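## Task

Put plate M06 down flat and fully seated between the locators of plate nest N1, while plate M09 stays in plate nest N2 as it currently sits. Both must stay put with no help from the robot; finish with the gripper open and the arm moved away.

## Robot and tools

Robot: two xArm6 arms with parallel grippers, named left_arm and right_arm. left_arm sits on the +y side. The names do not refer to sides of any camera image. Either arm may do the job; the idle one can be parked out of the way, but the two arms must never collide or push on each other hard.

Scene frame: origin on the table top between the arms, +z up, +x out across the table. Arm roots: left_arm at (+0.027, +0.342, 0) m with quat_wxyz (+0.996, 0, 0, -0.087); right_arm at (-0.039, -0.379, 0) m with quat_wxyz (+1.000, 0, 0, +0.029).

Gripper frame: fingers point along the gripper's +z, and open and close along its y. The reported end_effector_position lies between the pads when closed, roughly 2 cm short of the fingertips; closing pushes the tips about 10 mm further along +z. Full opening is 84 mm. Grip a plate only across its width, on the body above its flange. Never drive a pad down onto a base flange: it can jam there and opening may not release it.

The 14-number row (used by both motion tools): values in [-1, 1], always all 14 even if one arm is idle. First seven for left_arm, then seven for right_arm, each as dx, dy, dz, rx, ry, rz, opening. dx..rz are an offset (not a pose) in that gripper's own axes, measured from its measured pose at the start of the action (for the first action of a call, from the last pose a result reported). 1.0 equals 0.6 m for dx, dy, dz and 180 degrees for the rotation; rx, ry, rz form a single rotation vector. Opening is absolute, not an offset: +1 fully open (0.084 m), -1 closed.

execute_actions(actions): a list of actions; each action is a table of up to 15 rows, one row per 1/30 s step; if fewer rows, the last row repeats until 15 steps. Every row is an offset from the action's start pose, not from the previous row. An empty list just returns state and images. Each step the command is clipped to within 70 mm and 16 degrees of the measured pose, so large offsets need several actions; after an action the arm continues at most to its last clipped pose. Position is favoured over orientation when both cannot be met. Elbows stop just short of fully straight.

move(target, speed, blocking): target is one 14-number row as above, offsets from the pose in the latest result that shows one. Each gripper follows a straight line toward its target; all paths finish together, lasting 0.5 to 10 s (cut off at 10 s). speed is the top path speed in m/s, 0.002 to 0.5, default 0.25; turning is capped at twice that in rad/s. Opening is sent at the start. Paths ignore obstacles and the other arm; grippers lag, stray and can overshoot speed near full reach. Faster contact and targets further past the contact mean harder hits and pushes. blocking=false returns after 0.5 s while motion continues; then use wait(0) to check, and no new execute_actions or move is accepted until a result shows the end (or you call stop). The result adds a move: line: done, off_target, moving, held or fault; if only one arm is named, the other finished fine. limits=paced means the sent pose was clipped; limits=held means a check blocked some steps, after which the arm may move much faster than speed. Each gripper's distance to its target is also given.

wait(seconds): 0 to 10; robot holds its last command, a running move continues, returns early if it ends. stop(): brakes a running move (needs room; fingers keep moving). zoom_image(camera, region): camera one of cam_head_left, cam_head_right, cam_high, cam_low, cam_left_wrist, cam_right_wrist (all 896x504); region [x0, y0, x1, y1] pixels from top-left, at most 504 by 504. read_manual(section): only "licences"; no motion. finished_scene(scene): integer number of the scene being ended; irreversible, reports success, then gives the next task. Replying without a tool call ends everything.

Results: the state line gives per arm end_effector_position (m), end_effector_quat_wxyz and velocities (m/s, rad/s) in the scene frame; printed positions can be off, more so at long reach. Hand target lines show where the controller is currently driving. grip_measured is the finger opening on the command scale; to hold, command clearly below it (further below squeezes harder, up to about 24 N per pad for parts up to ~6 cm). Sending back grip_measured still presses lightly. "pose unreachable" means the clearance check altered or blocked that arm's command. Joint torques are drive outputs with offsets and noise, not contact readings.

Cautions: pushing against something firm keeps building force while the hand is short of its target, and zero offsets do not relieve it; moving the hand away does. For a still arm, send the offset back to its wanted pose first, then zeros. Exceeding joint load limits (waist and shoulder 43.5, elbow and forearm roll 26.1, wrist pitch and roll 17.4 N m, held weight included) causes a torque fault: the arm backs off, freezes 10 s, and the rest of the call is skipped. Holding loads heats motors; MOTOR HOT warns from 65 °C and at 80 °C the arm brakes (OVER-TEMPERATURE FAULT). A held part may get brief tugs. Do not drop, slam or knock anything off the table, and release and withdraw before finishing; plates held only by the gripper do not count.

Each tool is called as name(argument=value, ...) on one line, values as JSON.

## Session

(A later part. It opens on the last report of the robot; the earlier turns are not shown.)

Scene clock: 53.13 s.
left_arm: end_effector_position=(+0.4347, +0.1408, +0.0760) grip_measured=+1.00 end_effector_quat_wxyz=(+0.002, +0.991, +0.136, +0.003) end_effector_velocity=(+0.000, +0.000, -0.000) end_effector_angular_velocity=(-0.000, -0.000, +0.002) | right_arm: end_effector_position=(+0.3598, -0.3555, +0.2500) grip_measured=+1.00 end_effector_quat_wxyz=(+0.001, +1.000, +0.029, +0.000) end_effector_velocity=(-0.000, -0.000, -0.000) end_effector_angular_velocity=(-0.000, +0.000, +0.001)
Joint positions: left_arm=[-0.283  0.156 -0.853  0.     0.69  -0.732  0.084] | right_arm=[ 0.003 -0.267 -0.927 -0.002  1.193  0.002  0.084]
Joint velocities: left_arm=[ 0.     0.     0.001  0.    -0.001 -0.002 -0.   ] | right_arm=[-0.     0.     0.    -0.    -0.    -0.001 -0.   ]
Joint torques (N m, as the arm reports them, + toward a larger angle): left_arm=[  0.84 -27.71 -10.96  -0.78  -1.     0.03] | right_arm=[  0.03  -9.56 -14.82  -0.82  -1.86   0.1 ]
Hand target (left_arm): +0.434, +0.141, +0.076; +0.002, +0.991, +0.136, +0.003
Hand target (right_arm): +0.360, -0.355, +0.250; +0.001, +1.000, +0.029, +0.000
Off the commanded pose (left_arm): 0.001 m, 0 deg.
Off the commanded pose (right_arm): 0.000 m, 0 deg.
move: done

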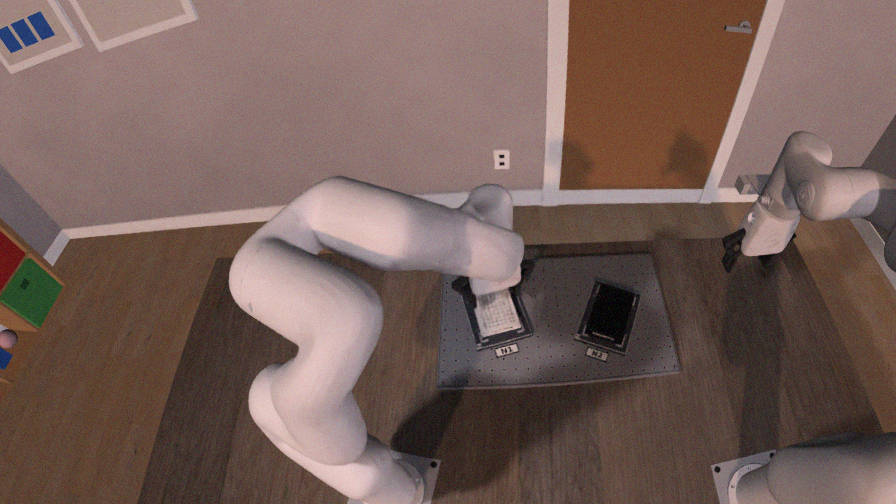

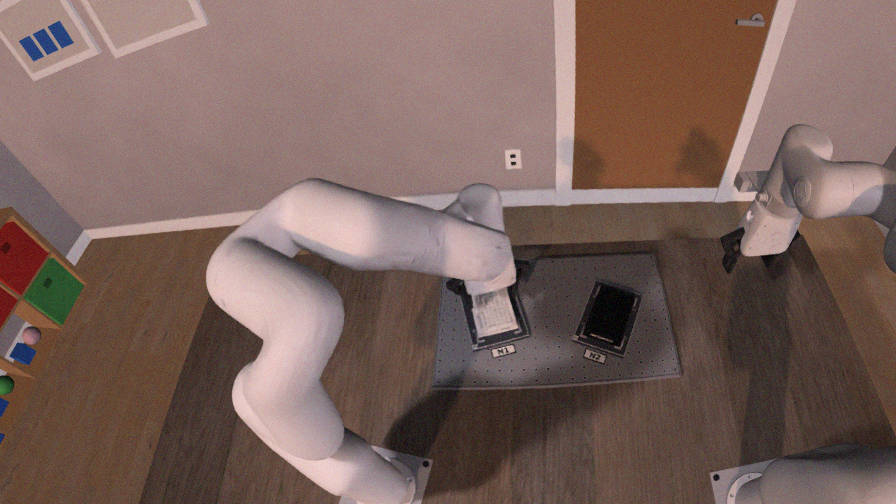

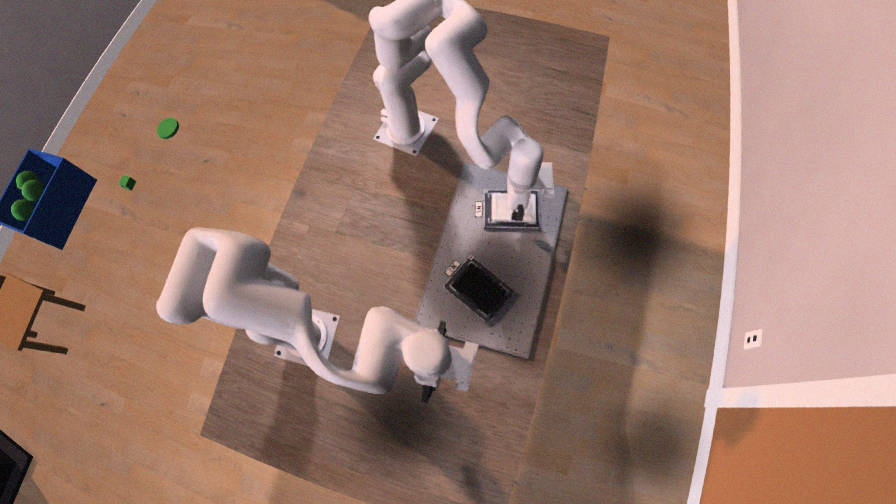

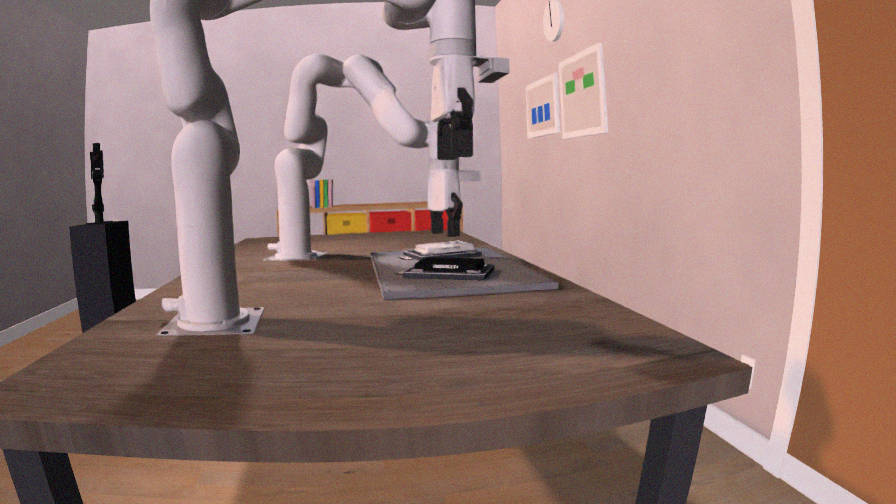

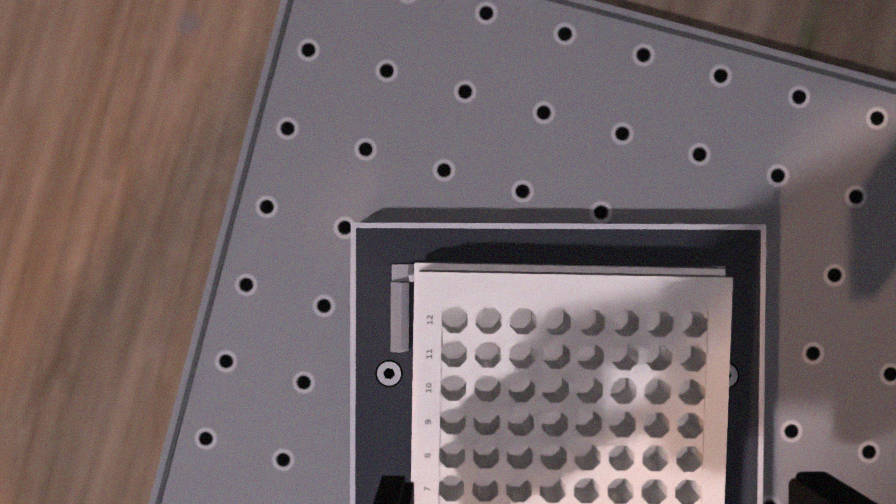

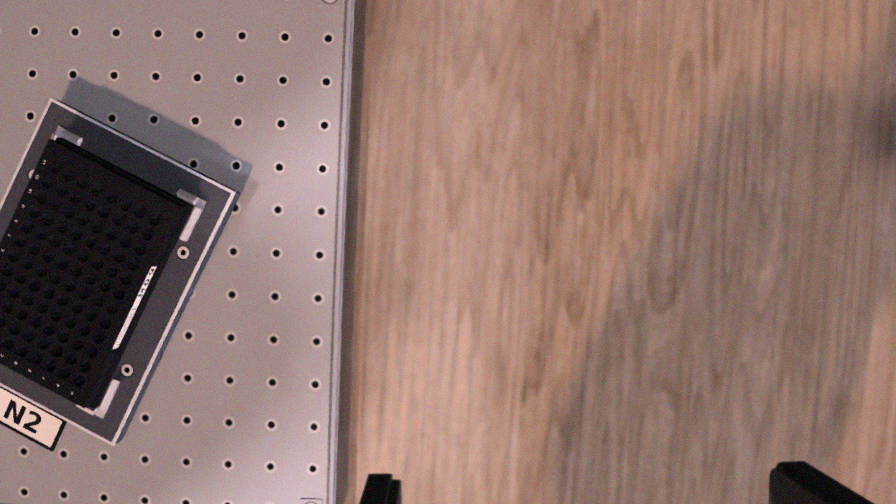

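move(target=[0,-0.001,0.035,0,0,0,1,0,0,0,0,0,0,1], speed=0.02)

zoom_image(camera="cam_low", region=[390,190,510,270])

zoom_image(camera="cam_head_left", region=[440,250,560,360])

Scene clock: 66.27 s.
left_arm: end_effector_position=(+0.4347, +0.1413, +0.0551) grip_measured=+1.00 end_effector_quat_wxyz=(+0.002, +0.991, +0.136, +0.003) end_effector_velocity=(+0.002, -0.001, +0.002) end_effector_angular_velocity=(-0.004, -0.006, -0.001) | right_arm: end_effector_position=(+0.3598, -0.3555, +0.2500) grip_measured=+1.00 end_effector_quat_wxyz=(+0.001, +1.000, +0.029, +0.000) end_effector_velocity=(+0.000, -0.000, -0.000) end_effector_angular_velocity=(-0.000, -0.000, +0.001)
Joint positions: left_arm=[-0.283  0.203 -0.841  0.     0.63  -0.731  0.084] | right_arm=[ 0.003 -0.267 -0.927 -0.002  1.193  0.002  0.084]
Joint velocities: left_arm=[-0.001 -0.001 -0.003 -0.001 -0.003  0.001  0.   ] | right_arm=[-0.     0.     0.001 -0.    -0.001 -0.001  0.   ]
Joint torques (N m, as the arm reports them, + toward a larger angle): left_arm=[  0.92 -28.71 -10.74  -0.79  -1.31   0.06] | right_arm=[ -0.38  -9.55 -15.35  -0.71  -2.09   0.06]
Hand target (left_arm): +0.435, +0.141, +0.055; +0.002, +0.991, +0.136, +0.003
Hand target (right_arm): +0.360, -0.355, +0.250; +0.001, +1.000, +0.029, +0.000
Off the commanded pose (left_arm): 0.000 m, 0 deg.
Off the commanded pose (right_arm): 0.000 m, 0 deg.
move: done

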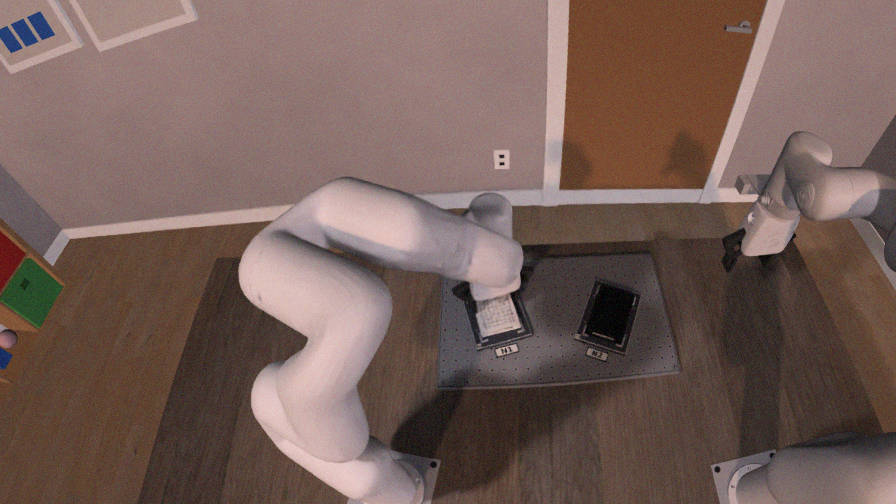

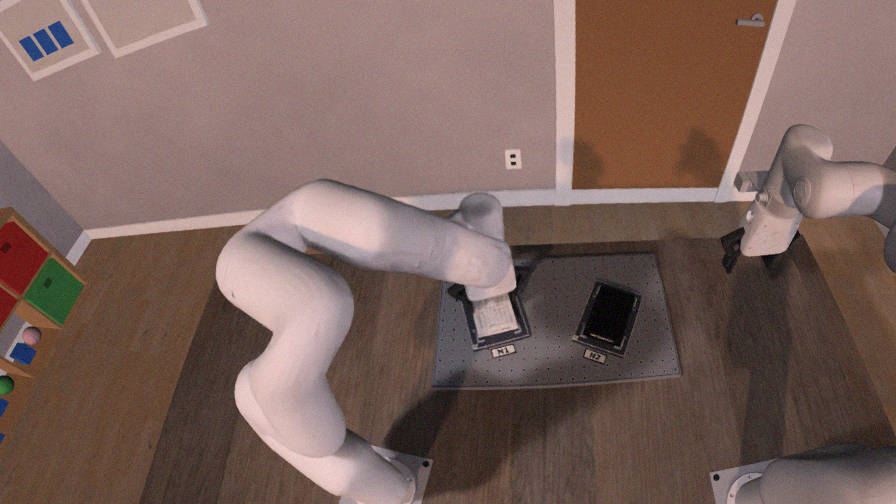

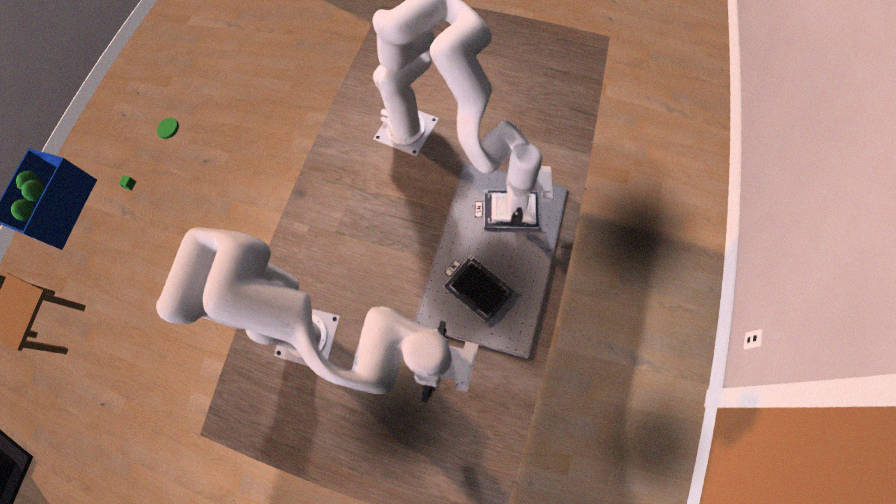

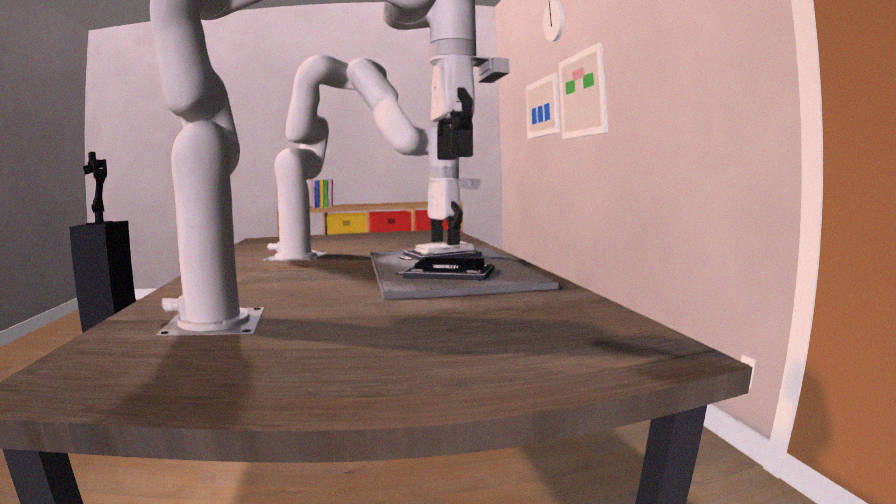

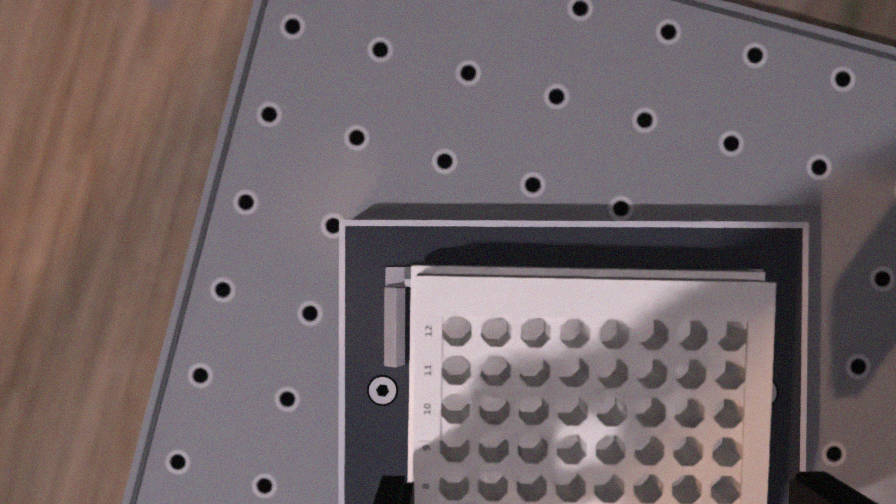

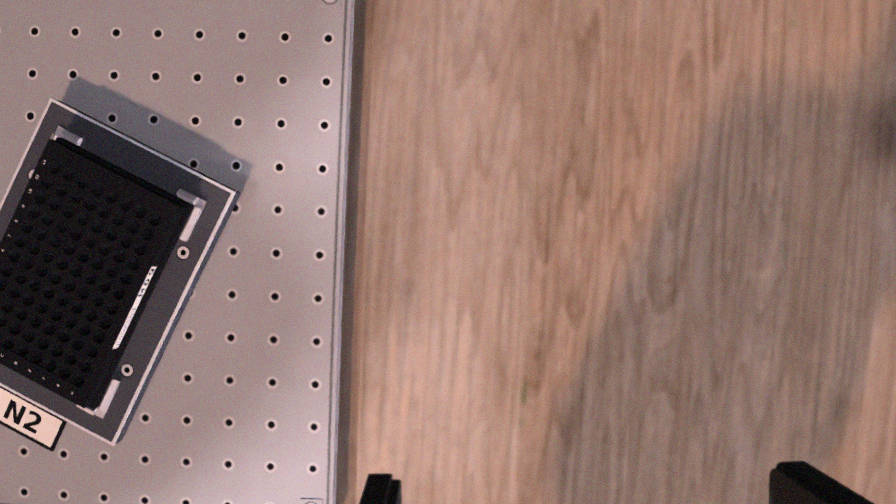

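Region (390, 190, 510, 270) of cam_low's 896x504 image, scaled by 4.200, with more detail than that image has.

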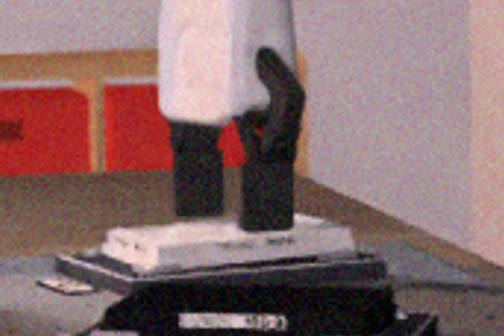

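Region (440, 250, 560, 360) of cam_head_left's 896x504 image, scaled by 4.200, with more detail than that image has; it fills the top 462 rows of this view, and the rest is white.

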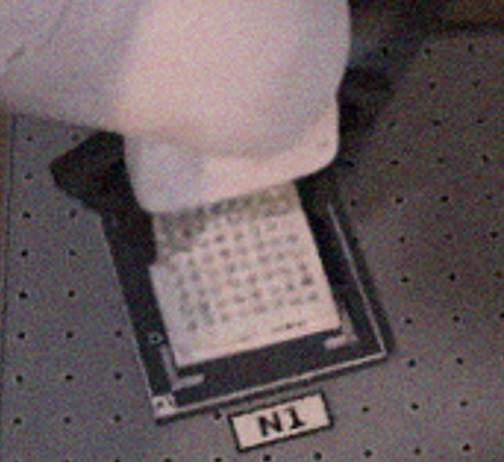

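move(target=[0,-0.005,0,0,0,0,1,0,0,0,0,0,0,1], speed=0.02)

move(target=[0,0,0.013,0,0,0,1,0,0,0,0,0,0,1], speed=0.01)

zoom_image(camera="cam_low", region=[390,190,510,270])

Scene clock: 78.60 s.
left_arm: end_effector_position=(+0.4339, +0.1442, +0.0551) grip_measured=+1.00 end_effector_quat_wxyz=(+0.002, +0.991, +0.136, +0.003) end_effector_velocity=(+0.000, +0.000, +0.000) end_effector_angular_velocity=(-0.001, -0.001, +0.002) | right_arm: end_effector_position=(+0.3598, -0.3555, +0.2500) grip_measured=+1.00 end_effector_quat_wxyz=(+0.001, +1.000, +0.029, +0.000) end_effector_velocity=(-0.000, -0.000, -0.000) end_effector_angular_velocity=(-0.000, +0.001, -0.002)
Joint positions: left_arm=[-0.278  0.197 -0.833  0.     0.628 -0.726  0.084] | right_arm=[ 0.003 -0.267 -0.927 -0.002  1.193  0.002  0.084]
Joint velocities: left_arm=[ 0.001 -0.001  0.001 -0.    -0.002 -0.    -0.   ] | right_arm=[-0.     0.     0.     0.     0.     0.002 -0.   ]
Joint torques (N m, as the arm reports them, + toward a larger angle): left_arm=[  0.68 -28.98 -10.66  -1.01  -1.11   0.12] | right_arm=[ -0.34 -10.12 -14.93  -0.92  -1.86   0.07]
Hand target (left_arm): +0.434, +0.144, +0.055; +0.002, +0.991, +0.136, +0.003
Hand target (right_arm): +0.360, -0.355, +0.250; +0.001, +1.000, +0.029, +0.000
Off the commanded pose (left_arm): 0.000 m, 0 deg.
Off the commanded pose (right_arm): 0.000 m, 0 deg.
move: done

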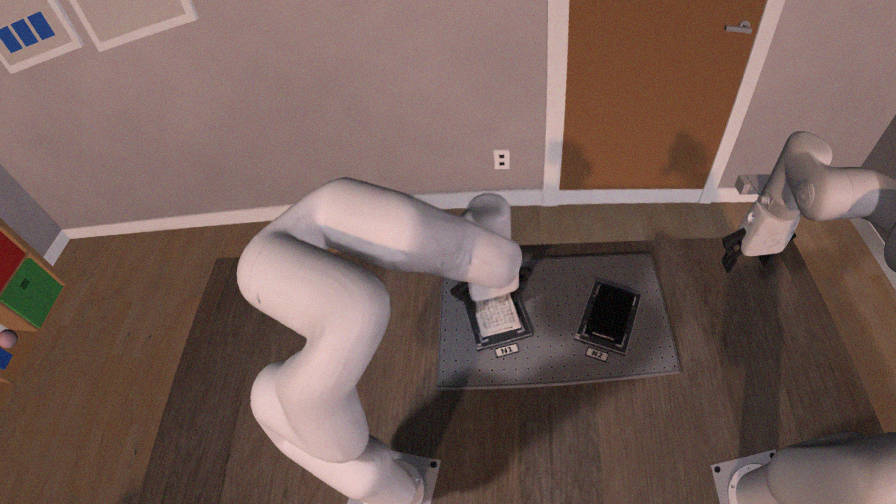

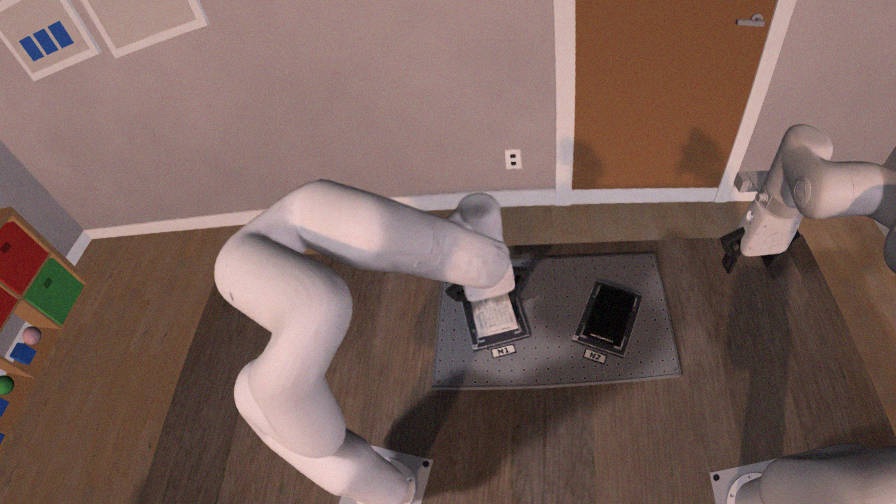

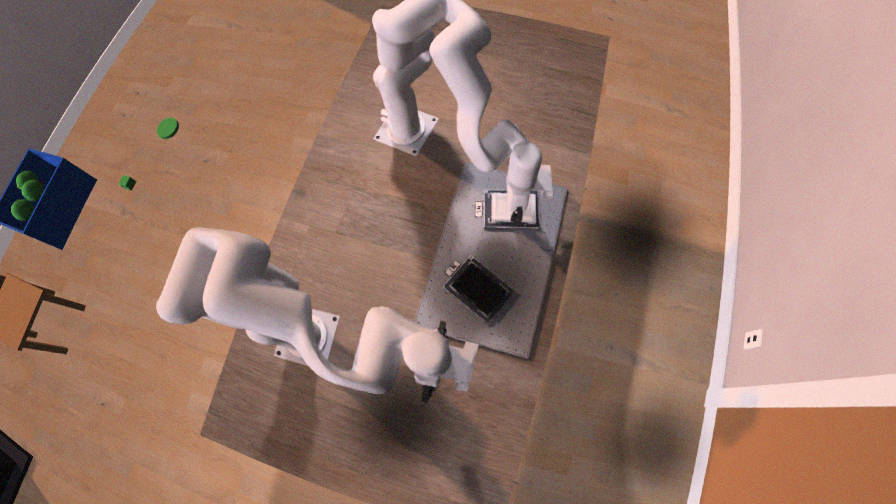

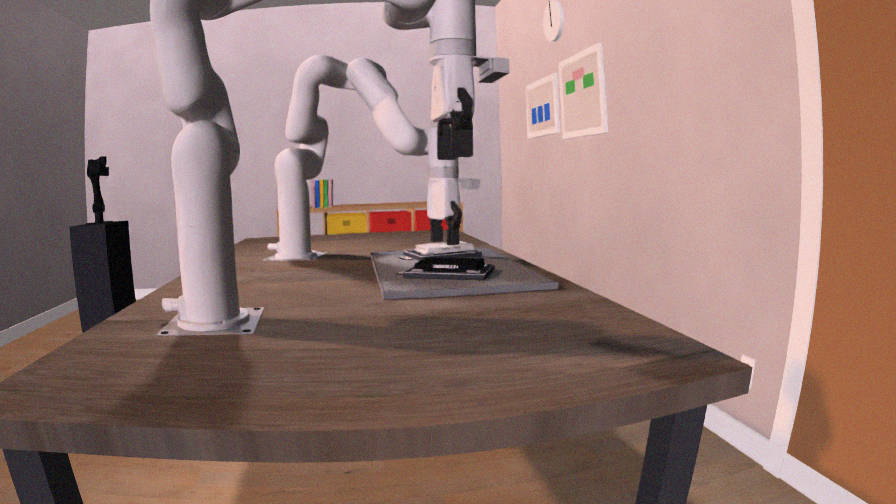

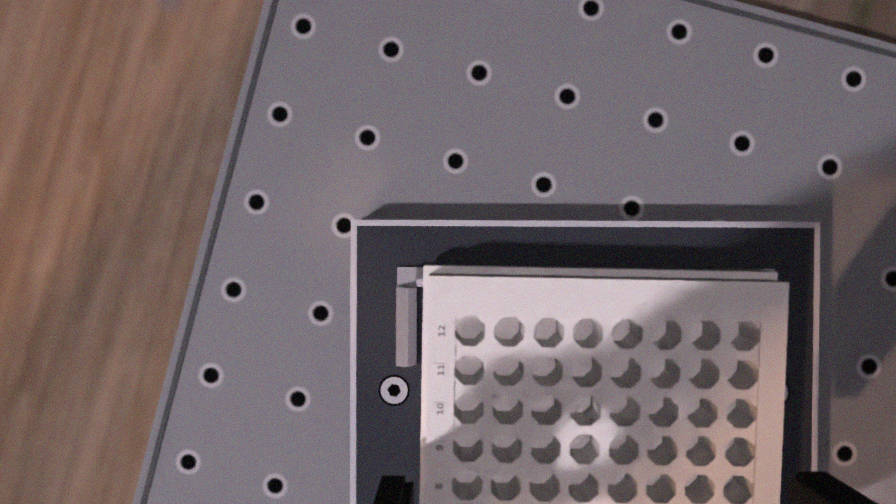

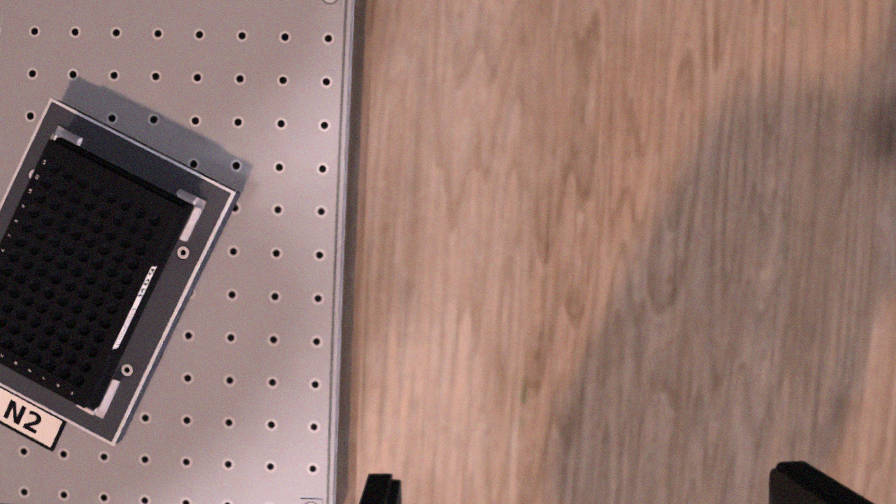

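Scene clock: 79.60 s.
left_arm: end_effector_position=(+0.4339, +0.1441, +0.0473) grip_measured=+1.00 end_effector_quat_wxyz=(+0.002, +0.991, +0.136, +0.003) end_effector_velocity=(+0.001, -0.000, +0.000) end_effector_angular_velocity=(-0.001, -0.002, +0.001) | right_arm: end_effector_position=(+0.3598, -0.3555, +0.2500) grip_measured=+1.00 end_effector_quat_wxyz=(+0.001, +1.000, +0.029, +0.000) end_effector_velocity=(-0.000, +0.000, -0.000) end_effector_angular_velocity=(-0.000, +0.000, +0.000)
Joint positions: left_arm=[-0.278  0.216 -0.83   0.     0.607 -0.726  0.084] | right_arm=[ 0.003 -0.267 -0.927 -0.002  1.193  0.002  0.084]
Joint velocities: left_arm=[ 0.001 -0.    -0.    -0.    -0.002  0.    -0.   ] | right_arm=[ 0.001  0.     0.    -0.     0.     0.     0.   ]
Joint torques (N m, as the arm reports them, + toward a larger angle): left_arm=[  0.8  -28.72 -10.72  -1.01  -1.09   0.28] | right_arm=[ -0.41 -10.46 -15.12  -0.68  -1.82   0.09]
Hand target (left_arm): +0.434, +0.144, +0.047; +0.002, +0.991, +0.136, +0.003
Hand target (right_arm): +0.360, -0.355, +0.250; +0.001, +1.000, +0.029, +0.000
Off the commanded pose (left_arm): 0.000 m, 0 deg.
Off the commanded pose (right_arm): 0.000 m, 0 deg.
move: done

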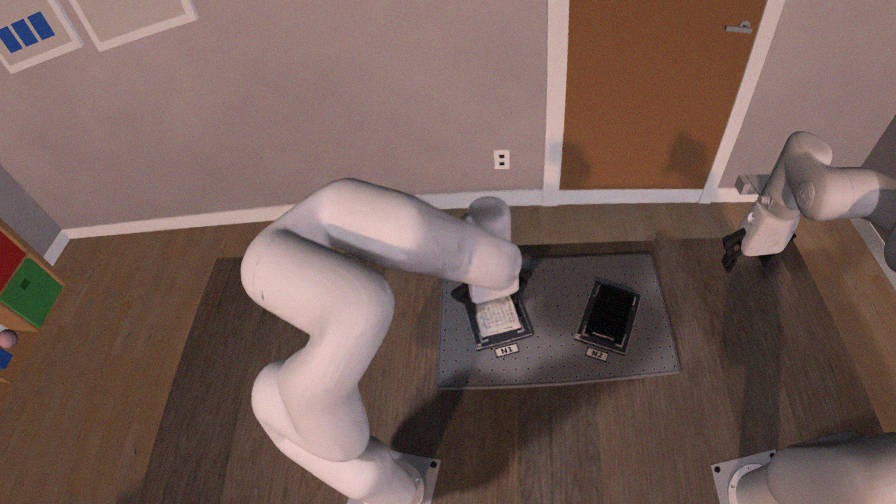

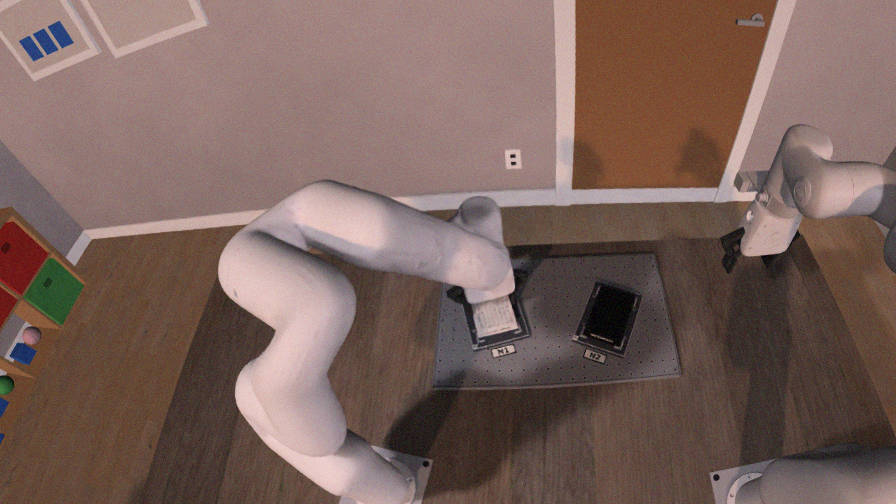

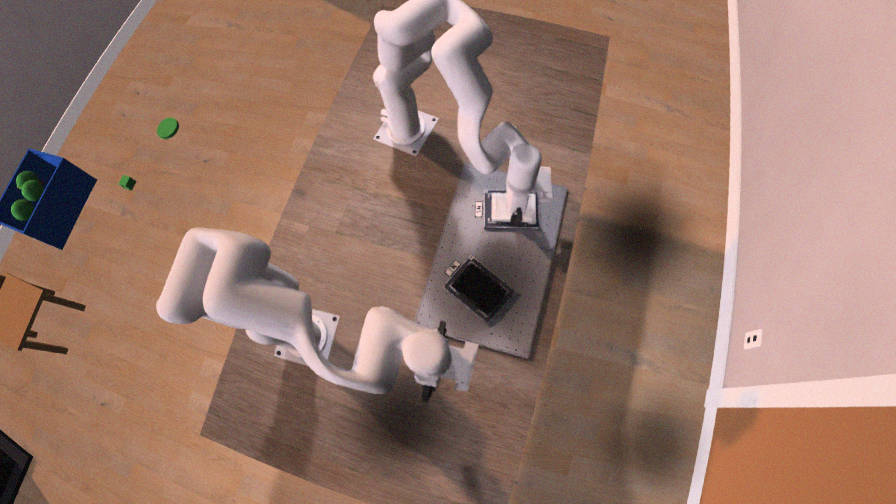

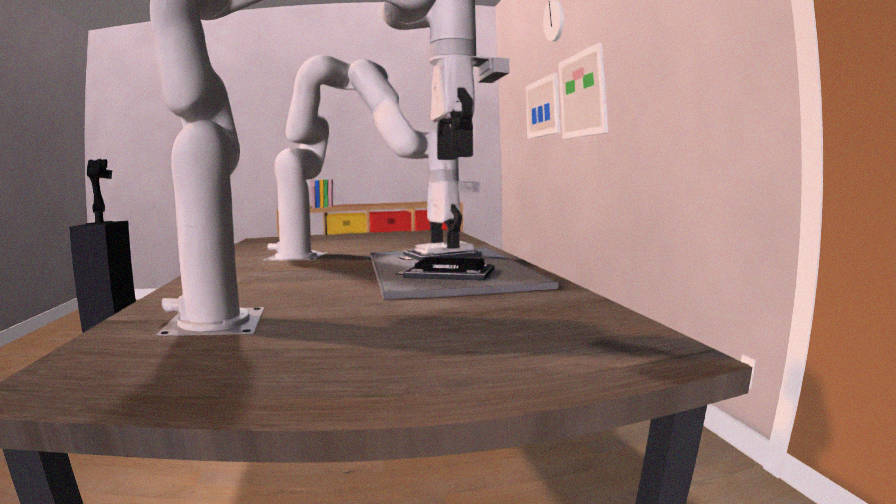

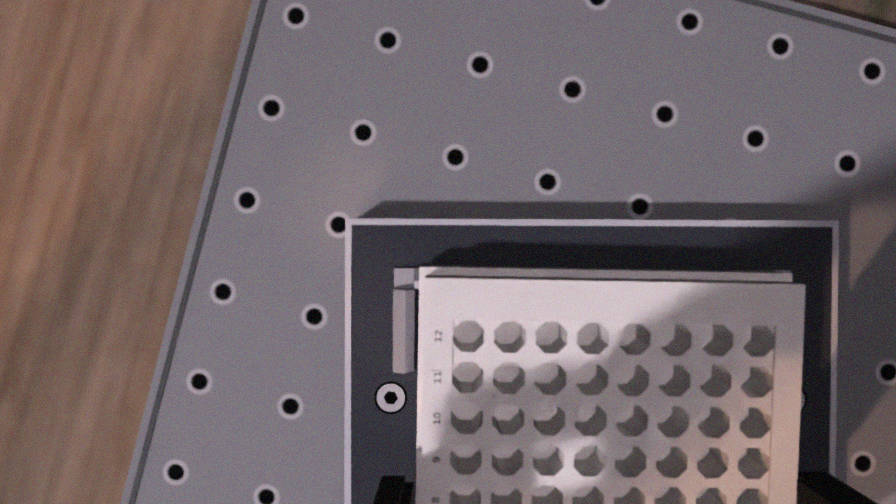

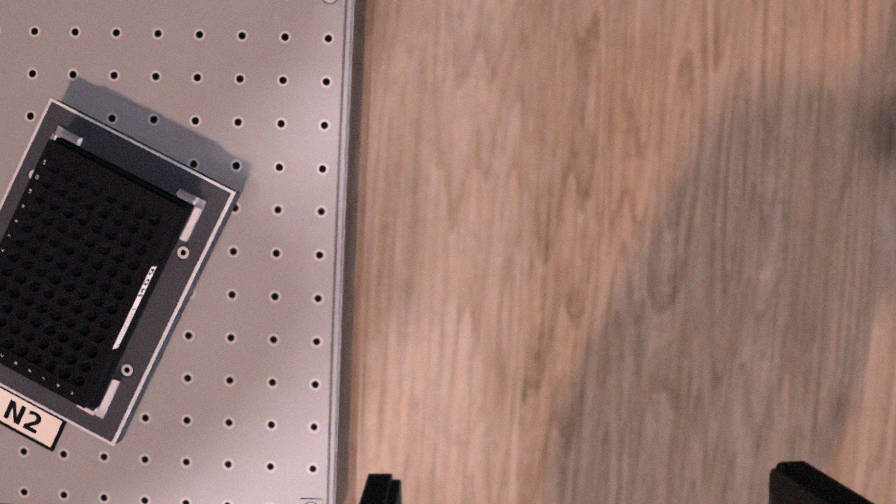

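Region (390, 190, 510, 270) of cam_low's 896x504 image, scaled by 4.200, with more detail than that image has.

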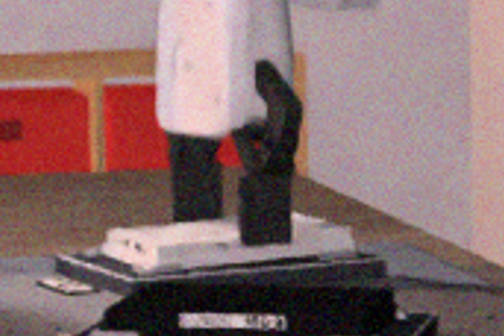

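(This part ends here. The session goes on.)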